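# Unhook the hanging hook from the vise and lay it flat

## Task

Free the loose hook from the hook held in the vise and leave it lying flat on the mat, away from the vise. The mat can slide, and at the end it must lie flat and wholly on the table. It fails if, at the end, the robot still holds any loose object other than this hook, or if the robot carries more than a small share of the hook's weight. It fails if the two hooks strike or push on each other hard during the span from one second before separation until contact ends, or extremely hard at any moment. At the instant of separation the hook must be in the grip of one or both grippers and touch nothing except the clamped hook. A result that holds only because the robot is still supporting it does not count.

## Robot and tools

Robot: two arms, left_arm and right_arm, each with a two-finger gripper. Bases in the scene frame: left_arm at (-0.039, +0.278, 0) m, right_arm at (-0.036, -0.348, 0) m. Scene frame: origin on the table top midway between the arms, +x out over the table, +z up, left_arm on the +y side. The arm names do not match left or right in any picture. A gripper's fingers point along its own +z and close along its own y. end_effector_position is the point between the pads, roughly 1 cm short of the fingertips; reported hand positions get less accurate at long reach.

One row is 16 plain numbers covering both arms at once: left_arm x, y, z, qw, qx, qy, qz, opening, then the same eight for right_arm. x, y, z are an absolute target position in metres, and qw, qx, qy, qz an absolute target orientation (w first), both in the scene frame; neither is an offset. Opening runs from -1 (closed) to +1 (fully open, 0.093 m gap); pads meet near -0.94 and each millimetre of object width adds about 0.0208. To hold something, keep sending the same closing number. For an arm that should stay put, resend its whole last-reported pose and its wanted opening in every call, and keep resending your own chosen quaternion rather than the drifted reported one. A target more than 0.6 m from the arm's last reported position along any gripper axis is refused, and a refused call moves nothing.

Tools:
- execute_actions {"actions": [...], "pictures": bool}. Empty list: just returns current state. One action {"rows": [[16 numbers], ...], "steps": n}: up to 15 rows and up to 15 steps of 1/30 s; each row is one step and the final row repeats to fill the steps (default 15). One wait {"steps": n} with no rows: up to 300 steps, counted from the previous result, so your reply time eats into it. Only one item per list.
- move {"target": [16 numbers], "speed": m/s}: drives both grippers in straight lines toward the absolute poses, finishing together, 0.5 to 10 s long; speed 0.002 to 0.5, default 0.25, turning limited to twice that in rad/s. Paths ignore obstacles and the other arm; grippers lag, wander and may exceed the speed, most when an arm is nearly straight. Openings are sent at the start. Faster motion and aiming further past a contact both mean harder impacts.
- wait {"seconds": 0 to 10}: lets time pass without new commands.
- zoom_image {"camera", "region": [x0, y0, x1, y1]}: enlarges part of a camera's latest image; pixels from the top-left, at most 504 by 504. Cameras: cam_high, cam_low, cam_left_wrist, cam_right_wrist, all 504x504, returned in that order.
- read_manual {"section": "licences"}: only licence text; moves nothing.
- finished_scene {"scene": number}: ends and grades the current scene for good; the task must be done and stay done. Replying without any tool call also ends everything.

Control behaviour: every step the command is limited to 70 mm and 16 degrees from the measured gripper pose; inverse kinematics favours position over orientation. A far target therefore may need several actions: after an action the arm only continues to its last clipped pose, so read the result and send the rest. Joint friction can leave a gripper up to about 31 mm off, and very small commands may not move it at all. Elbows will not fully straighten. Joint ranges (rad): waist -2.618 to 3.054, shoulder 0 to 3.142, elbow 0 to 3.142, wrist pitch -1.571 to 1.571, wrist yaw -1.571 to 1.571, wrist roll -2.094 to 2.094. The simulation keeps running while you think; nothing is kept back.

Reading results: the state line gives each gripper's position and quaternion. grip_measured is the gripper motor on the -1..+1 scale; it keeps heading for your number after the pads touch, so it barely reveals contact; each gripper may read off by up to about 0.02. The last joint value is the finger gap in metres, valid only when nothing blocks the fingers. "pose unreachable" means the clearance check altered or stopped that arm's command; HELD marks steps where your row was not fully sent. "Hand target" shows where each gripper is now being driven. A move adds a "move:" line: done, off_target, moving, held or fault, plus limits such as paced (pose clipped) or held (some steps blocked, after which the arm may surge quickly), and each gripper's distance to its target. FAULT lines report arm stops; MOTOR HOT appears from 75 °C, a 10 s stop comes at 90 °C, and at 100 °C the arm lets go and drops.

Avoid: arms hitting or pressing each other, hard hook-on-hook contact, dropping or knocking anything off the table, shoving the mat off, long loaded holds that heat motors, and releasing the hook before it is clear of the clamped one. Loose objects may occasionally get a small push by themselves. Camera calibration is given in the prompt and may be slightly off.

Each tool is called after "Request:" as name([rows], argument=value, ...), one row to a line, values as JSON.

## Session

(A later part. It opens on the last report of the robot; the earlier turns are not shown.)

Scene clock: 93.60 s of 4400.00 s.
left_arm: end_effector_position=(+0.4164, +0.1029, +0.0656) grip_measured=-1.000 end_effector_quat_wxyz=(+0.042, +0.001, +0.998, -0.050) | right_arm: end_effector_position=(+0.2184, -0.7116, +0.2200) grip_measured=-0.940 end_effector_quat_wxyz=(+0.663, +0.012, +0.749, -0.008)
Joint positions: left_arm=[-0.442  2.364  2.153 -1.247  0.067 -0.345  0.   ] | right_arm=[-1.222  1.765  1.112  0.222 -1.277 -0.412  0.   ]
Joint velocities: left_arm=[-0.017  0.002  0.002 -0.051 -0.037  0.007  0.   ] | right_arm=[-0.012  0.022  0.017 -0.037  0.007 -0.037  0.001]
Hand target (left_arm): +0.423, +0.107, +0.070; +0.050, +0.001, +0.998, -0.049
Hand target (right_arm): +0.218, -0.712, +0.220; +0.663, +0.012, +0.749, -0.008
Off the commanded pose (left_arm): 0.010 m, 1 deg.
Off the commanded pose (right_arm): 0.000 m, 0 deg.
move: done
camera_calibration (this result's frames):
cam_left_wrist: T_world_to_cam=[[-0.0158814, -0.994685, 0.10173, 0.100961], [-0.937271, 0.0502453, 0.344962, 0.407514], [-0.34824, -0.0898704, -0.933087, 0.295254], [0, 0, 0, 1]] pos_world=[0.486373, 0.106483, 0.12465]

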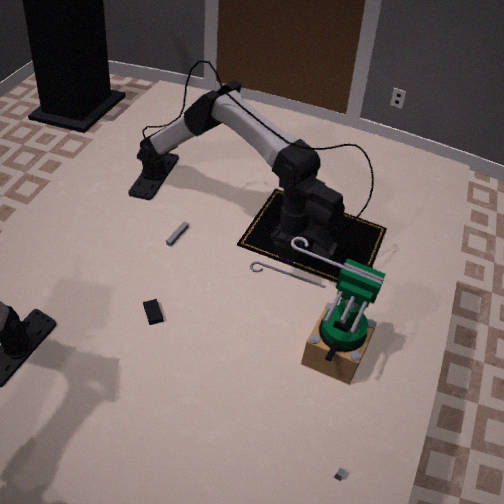

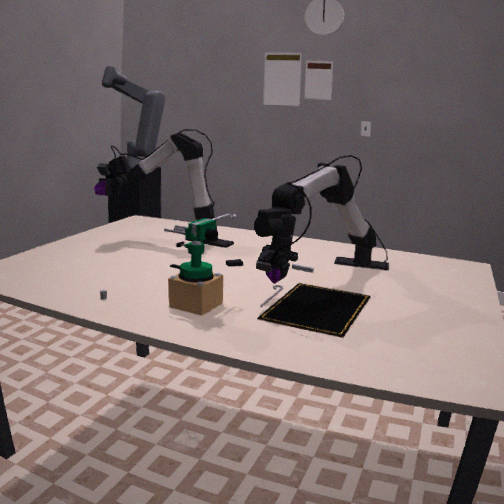

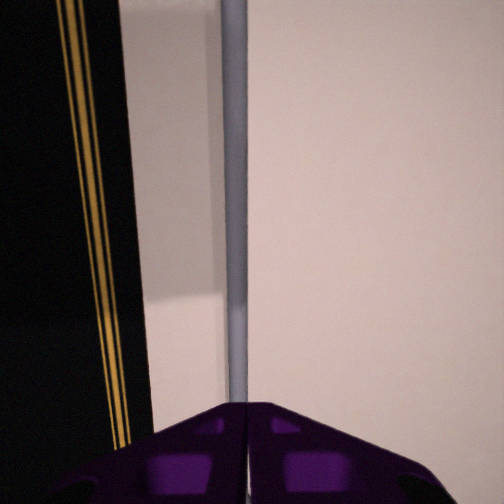

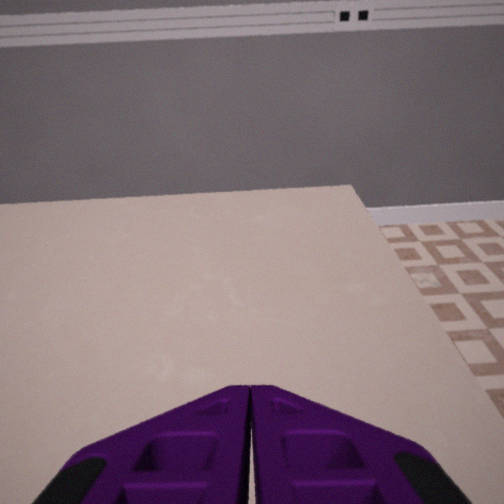

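Request:
move(target=[0.425,0.108,0.005,0.05,0,0.997,-0.049,-0.3,0.2184,-0.7116,0.22,0.663,0.012,0.749,-0.008,-0.94], speed=0.04)

Request:
move(target=[0.425,0.108,0.005,0.05,0,0.997,-0.049,-1,0.2184,-0.7116,0.22,0.663,0.012,0.749,-0.008,-0.94])

Request:
move(target=[0.425,0.108,0.07,0.05,0,0.997,-0.049,-1,0.2184,-0.7116,0.22,0.663,0.012,0.749,-0.008,-0.94], speed=0.04)

Scene clock: 96.43 s of 4400.00 s.
left_arm: end_effector_position=(+0.4228, +0.1007, +0.0244) grip_measured=-0.302 end_effector_quat_wxyz=(+0.049, +0.001, +0.997, -0.053) | right_arm: end_effector_position=(+0.2184, -0.7116, +0.2200) grip_measured=-0.940 end_effector_quat_wxyz=(+0.663, +0.012, +0.749, -0.008)
Joint positions: left_arm=[-0.442  2.389  2.032 -1.085  0.066 -0.345  0.031] | right_arm=[-1.222  1.765  1.112  0.222 -1.277 -0.412  0.   ]
Joint velocities: left_arm=[ 0.012 -0.012 -0.002  0.037  0.051 -0.037 -0.001] | right_arm=[-0.002 -0.007 -0.027  0.037 -0.051  0.007 -0.   ]
Hand target (left_arm): +0.425, +0.108, +0.006; +0.049, -0.000, +0.998, -0.048
Hand target (right_arm): +0.218, -0.712, +0.220; +0.663, +0.012, +0.749, -0.008
Off the commanded pose (left_arm): 0.021 m, 0 deg.
Off the commanded pose (right_arm): 0.000 m, 0 deg.
move: off_target (left_arm)
camera_calibration (this result's frames):
cam_left_wrist: T_world_to_cam=[[-0.0173812, -0.994174, 0.106374, 0.103522], [-0.942291, 0.0518637, 0.330753, 0.430126], [-0.334343, -0.0944862, -0.937703, 0.25351], [0, 0, 0, 1]] pos_world=[0.491862, 0.104564, 0.0844393]

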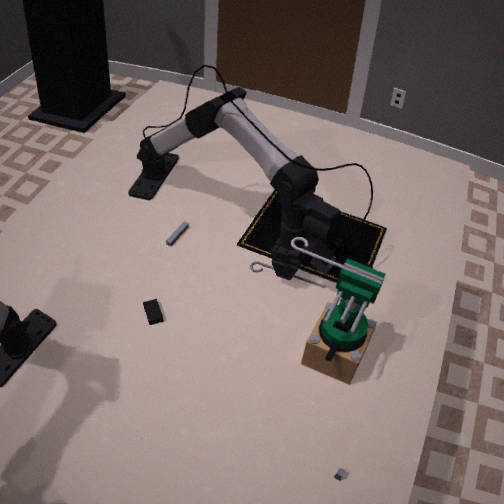

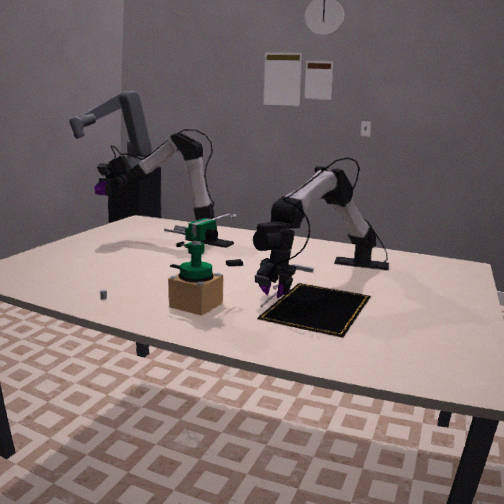

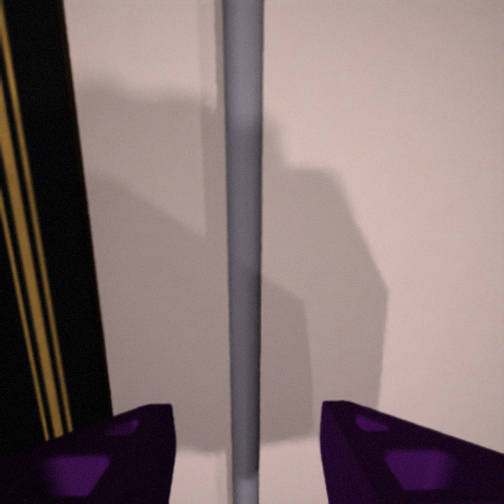

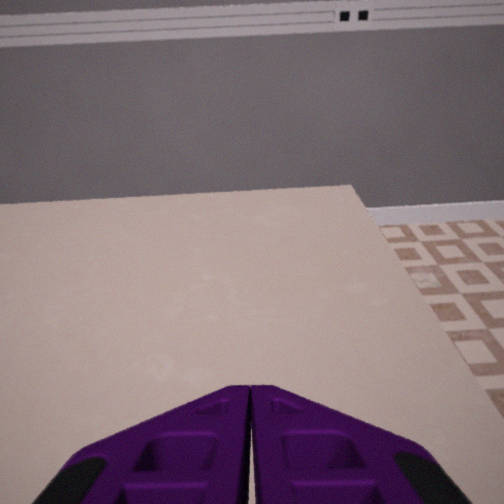

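Scene clock: 97.13 s of 4400.00 s.
left_arm: end_effector_position=(+0.4242, +0.1007, +0.0234) grip_measured=-0.991 end_effector_quat_wxyz=(+0.054, +0.002, +0.997, -0.053) | right_arm: end_effector_position=(+0.2184, -0.7116, +0.2200) grip_measured=-0.940 end_effector_quat_wxyz=(+0.663, +0.012, +0.749, -0.008)
Joint positions: left_arm=[-0.442  2.386  2.022 -1.069  0.064 -0.345  0.   ] | right_arm=[-1.222  1.765  1.112  0.222 -1.277 -0.412  0.   ]
Joint velocities: left_arm=[-0.002 -0.022  0.017  0.022  0.007 -0.022  0.   ] | right_arm=[-0.002 -0.007 -0.012  0.007 -0.007  0.11   0.   ]
Hand target (left_arm): +0.425, +0.108, +0.005; +0.049, +0.000, +0.998, -0.049
Hand target (right_arm): +0.218, -0.712, +0.220; +0.663, +0.012, +0.749, -0.008
Off the commanded pose (left_arm): 0.020 m, 1 deg.
Off the commanded pose (right_arm): 0.000 m, 0 deg.
move: off_target (left_arm)
camera_calibration (this result's frames):
cam_left_wrist: T_world_to_cam=[[-0.0183836, -0.994128, 0.106635, 0.104037], [-0.945291, 0.0520255, 0.322054, 0.433239], [-0.325711, -0.0948804, -0.940697, 0.249512], [0, 0, 0, 1]] pos_world=[0.492718, 0.10456, 0.0840947]

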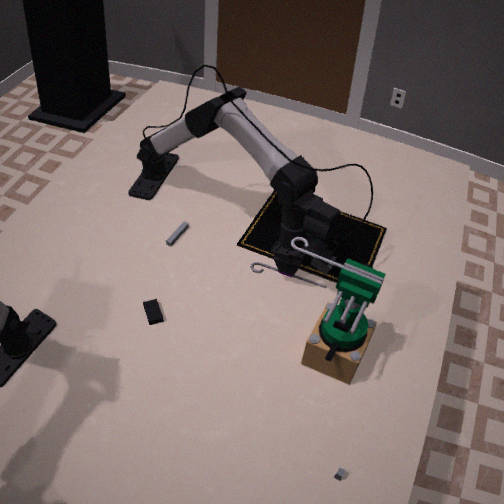

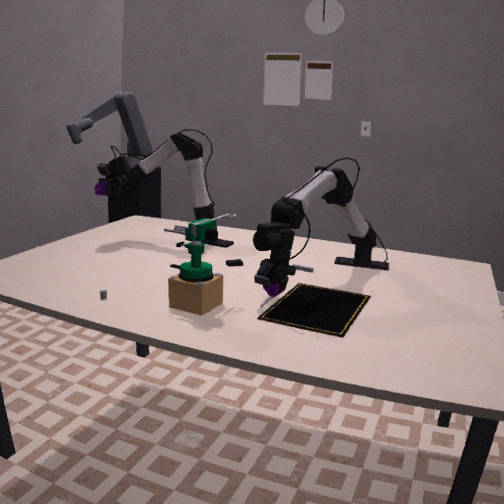

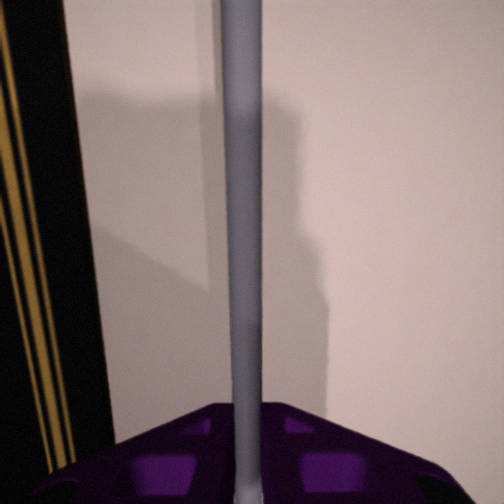

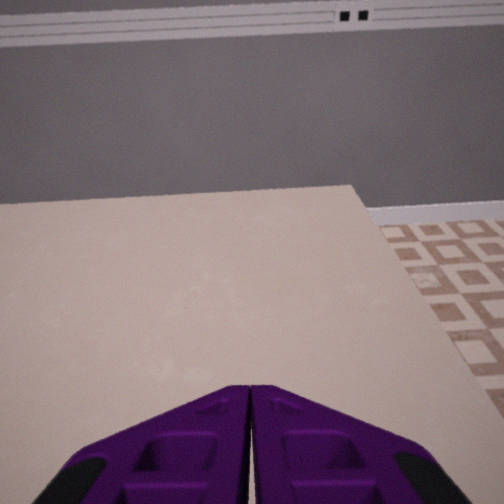

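Scene clock: 98.77 s of 4400.00 s.
left_arm: end_effector_position=(+0.4151, +0.1040, +0.0551) grip_measured=-0.991 end_effector_quat_wxyz=(+0.031, +0.001, +0.998, -0.045) | right_arm: end_effector_position=(+0.2184, -0.7116, +0.2200) grip_measured=-0.940 end_effector_quat_wxyz=(+0.663, +0.012, +0.749, -0.008)
Joint positions: left_arm=[-0.442  2.385  2.151 -1.247  0.064 -0.344  0.   ] | right_arm=[-1.222  1.765  1.112  0.222 -1.277 -0.412  0.   ]
Joint velocities: left_arm=[ 0.002 -0.002  0.002 -0.051  0.022 -0.037  0.   ] | right_arm=[-0.017 -0.002 -0.017  0.051  0.022 -0.081  0.   ]
Hand target (left_arm): +0.423, +0.109, +0.070; +0.050, +0.000, +0.998, -0.049
Hand target (right_arm): +0.218, -0.712, +0.220; +0.663, +0.012, +0.749, -0.008
Off the commanded pose (left_arm): 0.018 m, 2 deg.
Off the commanded pose (right_arm): 0.000 m, 0 deg.
move: off_target (left_arm)
camera_calibration (this result's frames):
cam_left_wrist: T_world_to_cam=[[-0.0147, -0.995714, 0.0913102, 0.103238], [-0.929857, 0.0471887, 0.364882, 0.405952], [-0.367627, -0.0795417, -0.926565, 0.291631], [0, 0, 0, 1]] pos_world=[0.486206, 0.106836, 0.112664]

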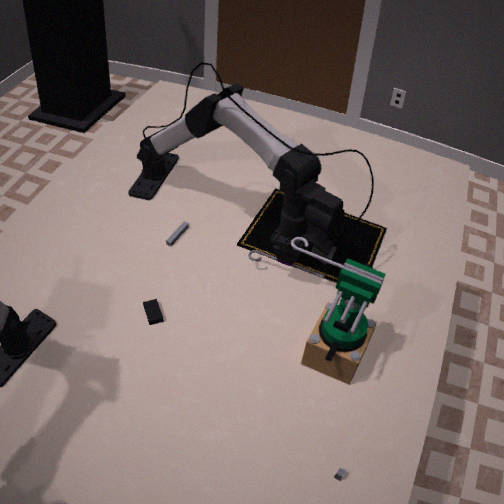

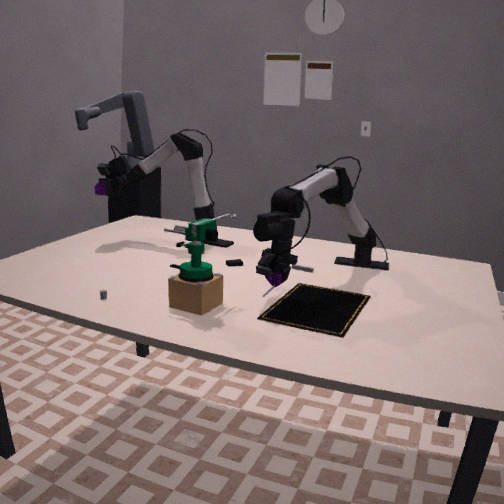

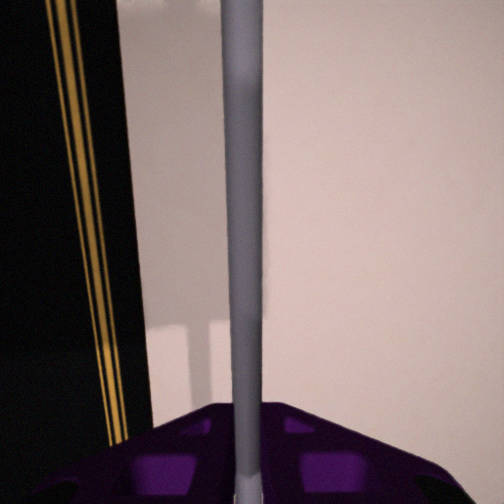

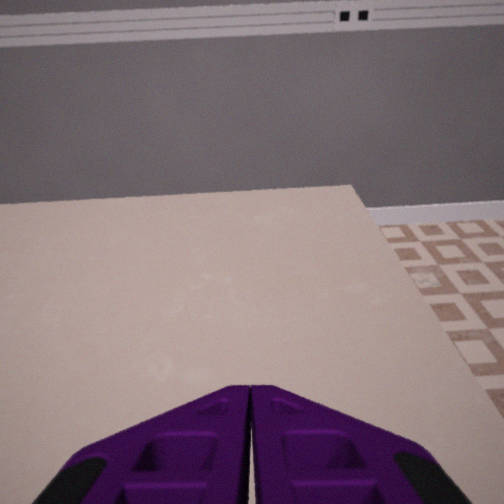

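Held. Move onto the mat (hook near left edge → shift +x).

Request:
move(target=[0.455,0.23,0.07,0.05,0,0.997,-0.049,-1,0.2184,-0.7116,0.22,0.663,0.012,0.749,-0.008,-0.94], speed=0.08)

Request:
move(target=[0.455,0.23,0.012,0.05,0,0.997,-0.049,-1,0.2184,-0.7116,0.22,0.663,0.012,0.749,-0.008,-0.94], speed=0.04)

Request:
zoom_image(camera="cam_high", region=[220, 150, 400, 300])

Scene clock: 102.17 s of 4400.00 s.
left_arm: end_effector_position=(+0.4467, +0.2302, +0.0622) grip_measured=-0.991 end_effector_quat_wxyz=(+0.037, -0.003, +0.998, -0.041) | right_arm: end_effector_position=(+0.2184, -0.7116, +0.2200) grip_measured=-0.940 end_effector_quat_wxyz=(+0.663, +0.012, +0.749, -0.008)
Joint positions: left_arm=[-0.17   2.408  2.22  -1.302  0.076 -0.081  0.   ] | right_arm=[-1.222  1.765  1.112  0.222 -1.277 -0.412  0.   ]
Joint velocities: left_arm=[ 0.017 -0.017 -0.007  0.022  0.066  0.037  0.   ] | right_arm=[-0.002 -0.002 -0.012  0.007 -0.022  0.007  0.   ]
Hand target (left_arm): +0.452, +0.231, +0.070; +0.049, -0.000, +0.998, -0.046
Hand target (right_arm): +0.218, -0.712, +0.220; +0.663, +0.012, +0.749, -0.008
Off the commanded pose (left_arm): 0.011 m, 2 deg.
Off the commanded pose (right_arm): 0.000 m, 0 deg.
move: off_target (left_arm)
camera_calibration (this result's frames):
cam_left_wrist: T_world_to_cam=[[-0.00567765, -0.996482, 0.0836114, 0.225402], [-0.934399, 0.0350686, 0.354497, 0.432268], [-0.356182, -0.0761137, -0.931311, 0.314257], [0, 0, 0, 1]] pos_world=[0.517123, 0.233369, 0.120587]

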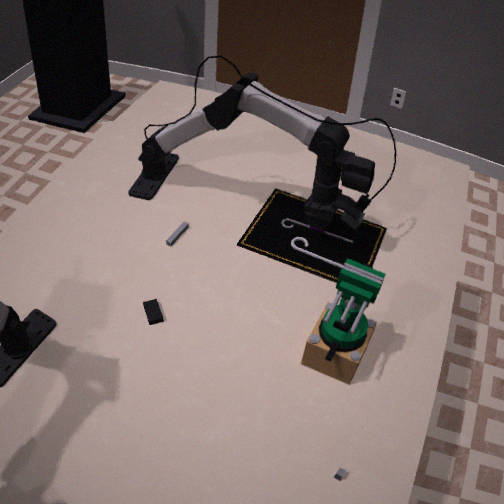

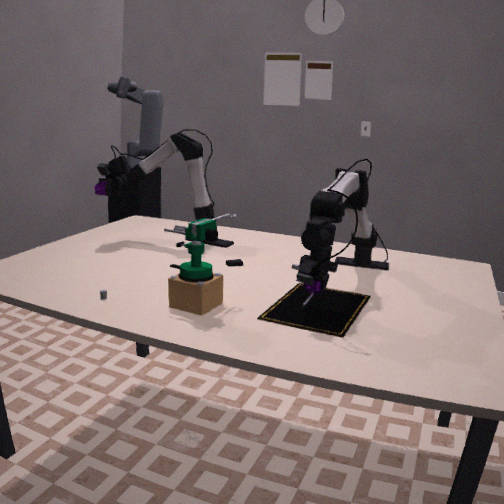

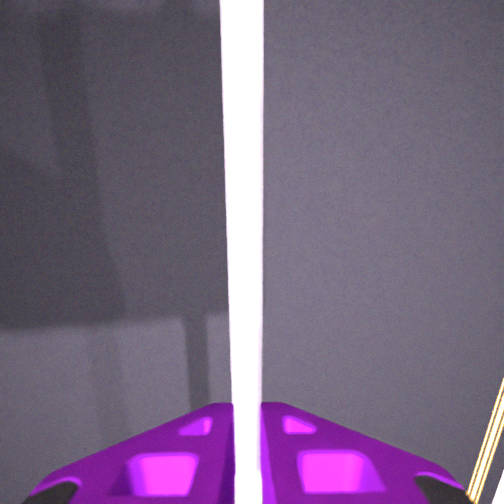

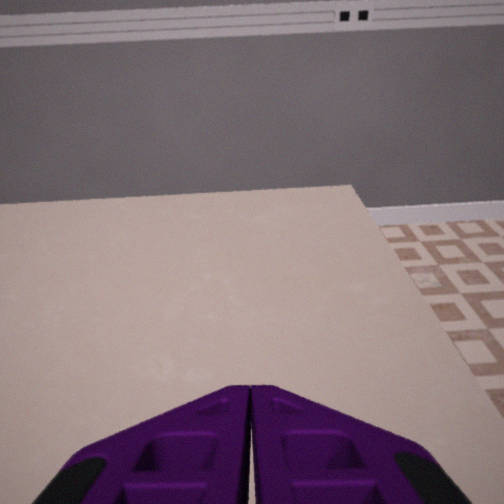

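Scene clock: 103.67 s of 4400.00 s.
left_arm: end_effector_position=(+0.4547, +0.2289, +0.0273) grip_measured=-0.991 end_effector_quat_wxyz=(+0.049, -0.002, +0.998, -0.044) | right_arm: end_effector_position=(+0.2184, -0.7116, +0.2200) grip_measured=-0.940 end_effector_quat_wxyz=(+0.663, +0.012, +0.749, -0.008)
Joint positions: left_arm=[-0.17   2.426  2.11  -1.152  0.081 -0.081  0.   ] | right_arm=[-1.222  1.765  1.112  0.222 -1.277 -0.412  0.   ]
Joint velocities: left_arm=[ 0.007 -0.022 -0.017 -0.007 -0.007 -0.007  0.   ] | right_arm=[ 0.002 -0.002 -0.017 -0.037 -0.037  0.037  0.001]
Hand target (left_arm): +0.456, +0.230, +0.012; +0.049, -0.000, +0.998, -0.049
Hand target (right_arm): +0.218, -0.712, +0.220; +0.663, +0.012, +0.749, -0.008
Off the commanded pose (left_arm): 0.015 m, 1 deg.
Off the commanded pose (right_arm): 0.000 m, 0 deg.
move: off_target (left_arm)
camera_calibration (this result's frames):
cam_left_wrist: T_world_to_cam=[[-0.00880641, -0.995944, 0.0895434, 0.228154], [-0.942115, 0.0382785, 0.333097, 0.455563], [-0.335173, -0.0814268, -0.938631, 0.276442], [0, 0, 0, 1]] pos_world=[0.523858, 0.2323, 0.0873013]

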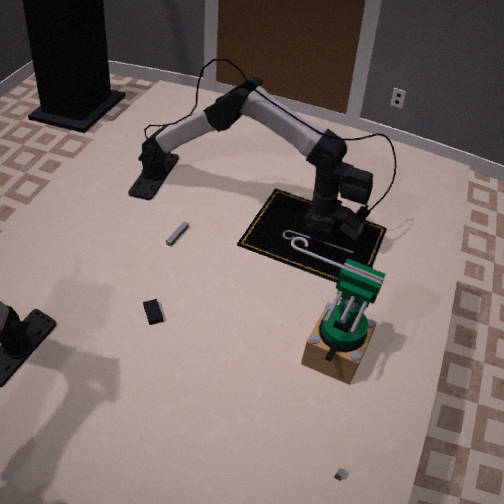

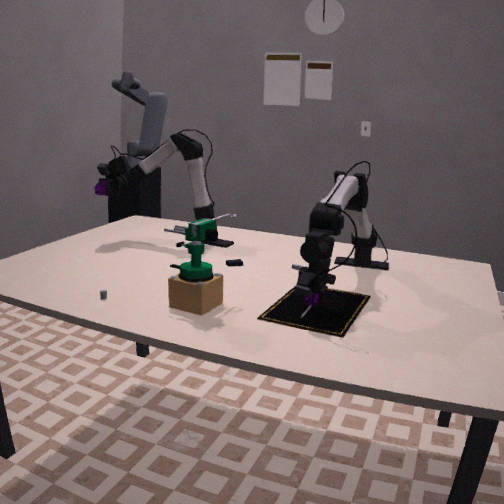

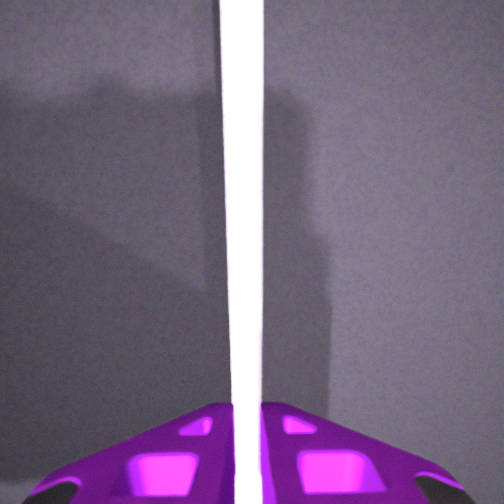

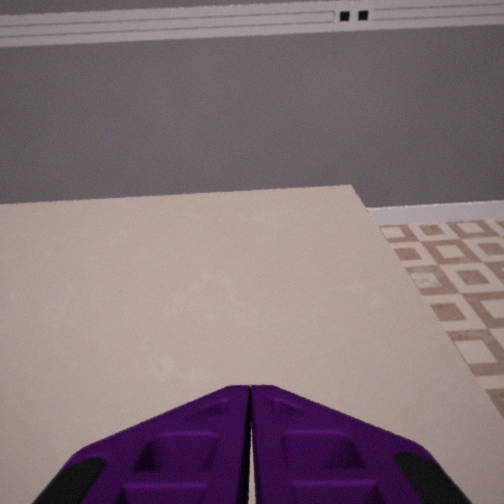

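Region (220, 150, 400, 300) of cam_high's 504x504 image, scaled by 2.800, with more detail than that image has.

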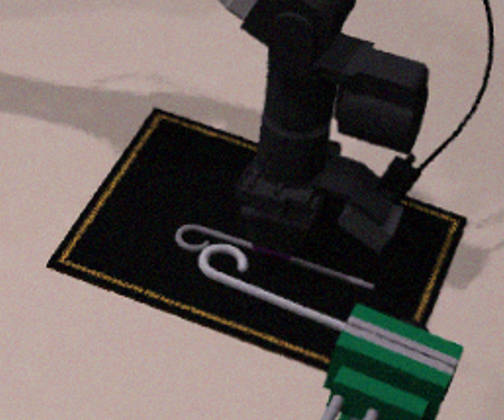

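Request:
move(target=[0.455,0.23,0.012,0.05,0,0.997,-0.049,-0.3,0.2184,-0.7116,0.22,0.663,0.012,0.749,-0.008,-0.94])

Request:
move(target=[0.4,0.26,0.15,0.05,0,0.997,-0.049,-0.3,0.2184,-0.7116,0.22,0.663,0.012,0.749,-0.008,-0.94], speed=0.15)

Request:
zoom_image(camera="cam_high", region=[220, 150, 400, 300])

Scene clock: 105.40 s of 4400.00 s.
left_arm: end_effector_position=(+0.4549, +0.2257, +0.0288) grip_measured=-0.302 end_effector_quat_wxyz=(+0.052, -0.001, +0.997, -0.052) | right_arm: end_effector_position=(+0.2184, -0.7116, +0.2200) grip_measured=-0.940 end_effector_quat_wxyz=(+0.663, +0.012, +0.749, -0.008)
Joint positions: left_arm=[-0.171  2.417  2.1   -1.142  0.095 -0.081  0.031] | right_arm=[-1.222  1.765  1.112  0.222 -1.277 -0.412  0.   ]
Joint velocities: left_arm=[ 0.007 -0.007  0.002  0.022 -0.037 -0.037  0.001] | right_arm=[-0.012 -0.017 -0.017 -0.007  0.007  0.022  0.   ]
Hand target (left_arm): +0.455, +0.230, +0.012; +0.049, -0.000, +0.998, -0.049
Hand target (right_arm): +0.218, -0.712, +0.220; +0.663, +0.012, +0.749, -0.008
Off the commanded pose (left_arm): 0.017 m, 0 deg.
Off the commanded pose (right_arm): 0.000 m, 0 deg.
move: off_target (left_arm)
camera_calibration (this result's frames):
cam_left_wrist: T_world_to_cam=[[-0.0125102, -0.994501, 0.103975, 0.225837], [-0.944286, 0.0459517, 0.325903, 0.454872], [-0.328889, -0.0941049, -0.939668, 0.277633], [0, 0, 0, 1]] pos_world=[0.523664, 0.229819, 0.0891577]

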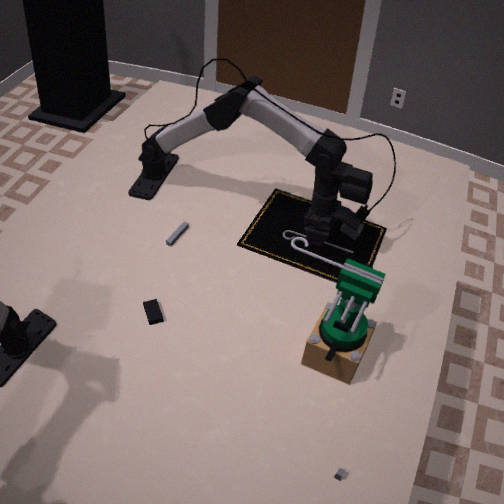

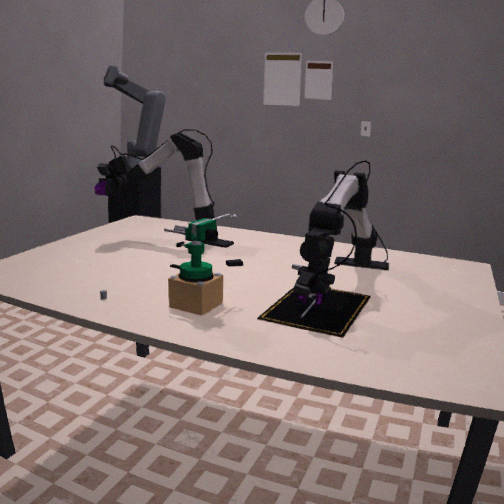

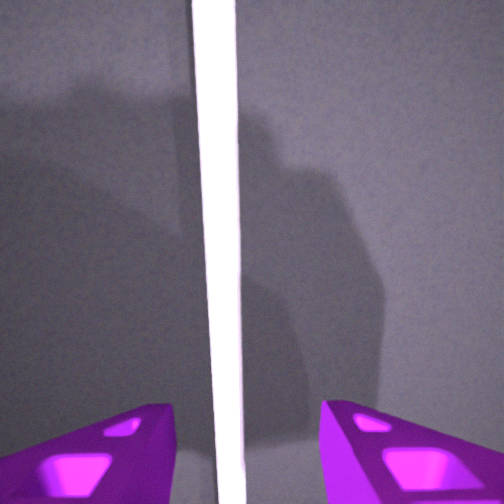

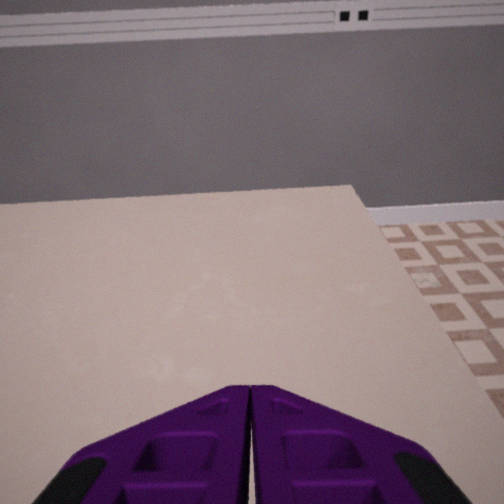

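Scene clock: 106.83 s of 4400.00 s.
left_arm: end_effector_position=(+0.3931, +0.2552, +0.1352) grip_measured=-0.302 end_effector_quat_wxyz=(+0.032, -0.001, +0.998, -0.048) | right_arm: end_effector_position=(+0.2184, -0.7116, +0.2200) grip_measured=-0.940 end_effector_quat_wxyz=(+0.663, +0.012, +0.749, -0.008)
Joint positions: left_arm=[-0.113  2.166  2.102 -1.442  0.095 -0.02   0.031] | right_arm=[-1.222  1.765  1.112  0.222 -1.277 -0.412  0.   ]
Joint velocities: left_arm=[ 0.007  0.012  0.022  0.007 -0.007  0.007  0.   ] | right_arm=[-0.002  0.012 -0.027 -0.022  0.051 -0.037  0.   ]
Hand target (left_arm): +0.396, +0.260, +0.149; +0.050, +0.000, +0.998, -0.048
Hand target (right_arm): +0.218, -0.712, +0.220; +0.663, +0.012, +0.749, -0.008
Off the commanded pose (left_arm): 0.017 m, 2 deg.
Off the commanded pose (right_arm): 0.000 m, 0 deg.
move: off_target (left_arm)
camera_calibration (this result's frames):
cam_left_wrist: T_world_to_cam=[[-0.0106189, -0.995154, 0.0977556, 0.243536], [-0.930198, 0.0457019, 0.364201, 0.349735], [-0.366904, -0.0870647, -0.926176, 0.371396], [0, 0, 0, 1]] pos_world=[0.464175, 0.258708, 0.192797]

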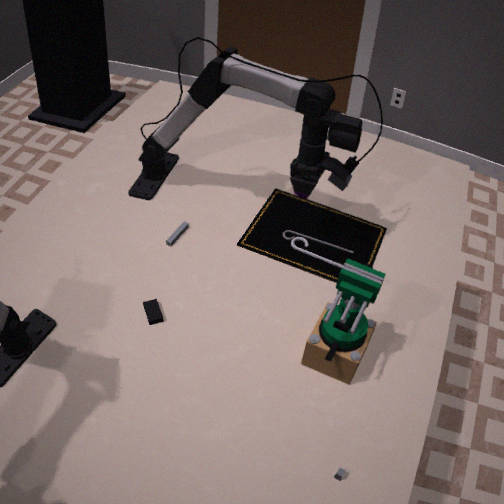

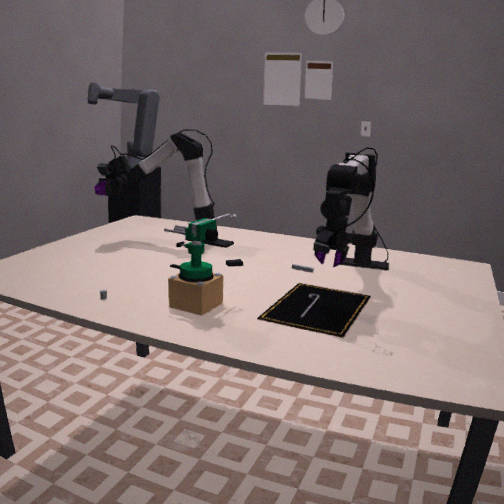

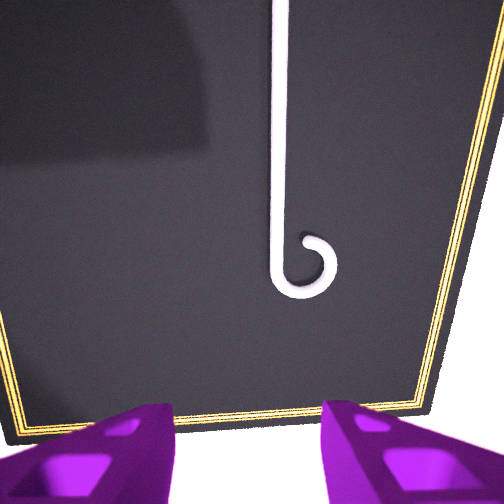

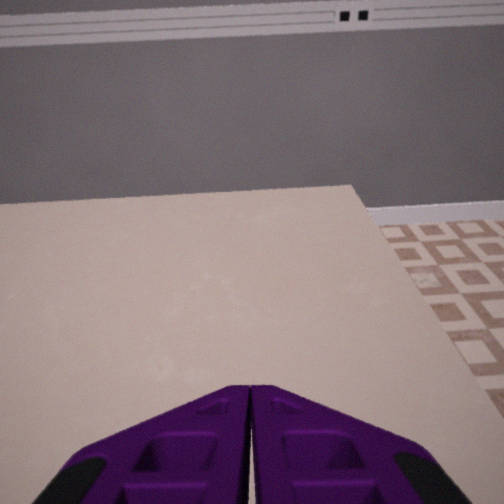

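Region (220, 150, 400, 300) of cam_high's 504x504 image, scaled by 2.800, with more detail than that image has.

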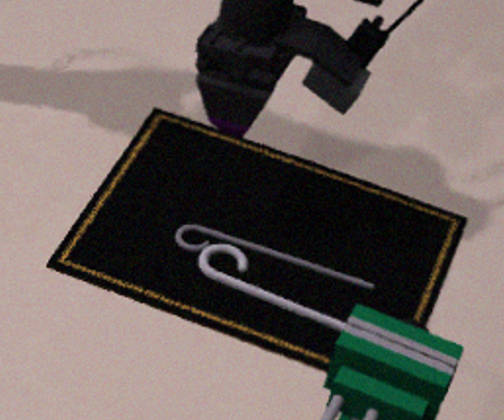

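Request:
finished_scene(scene=1)

The scene is finished: the task was done.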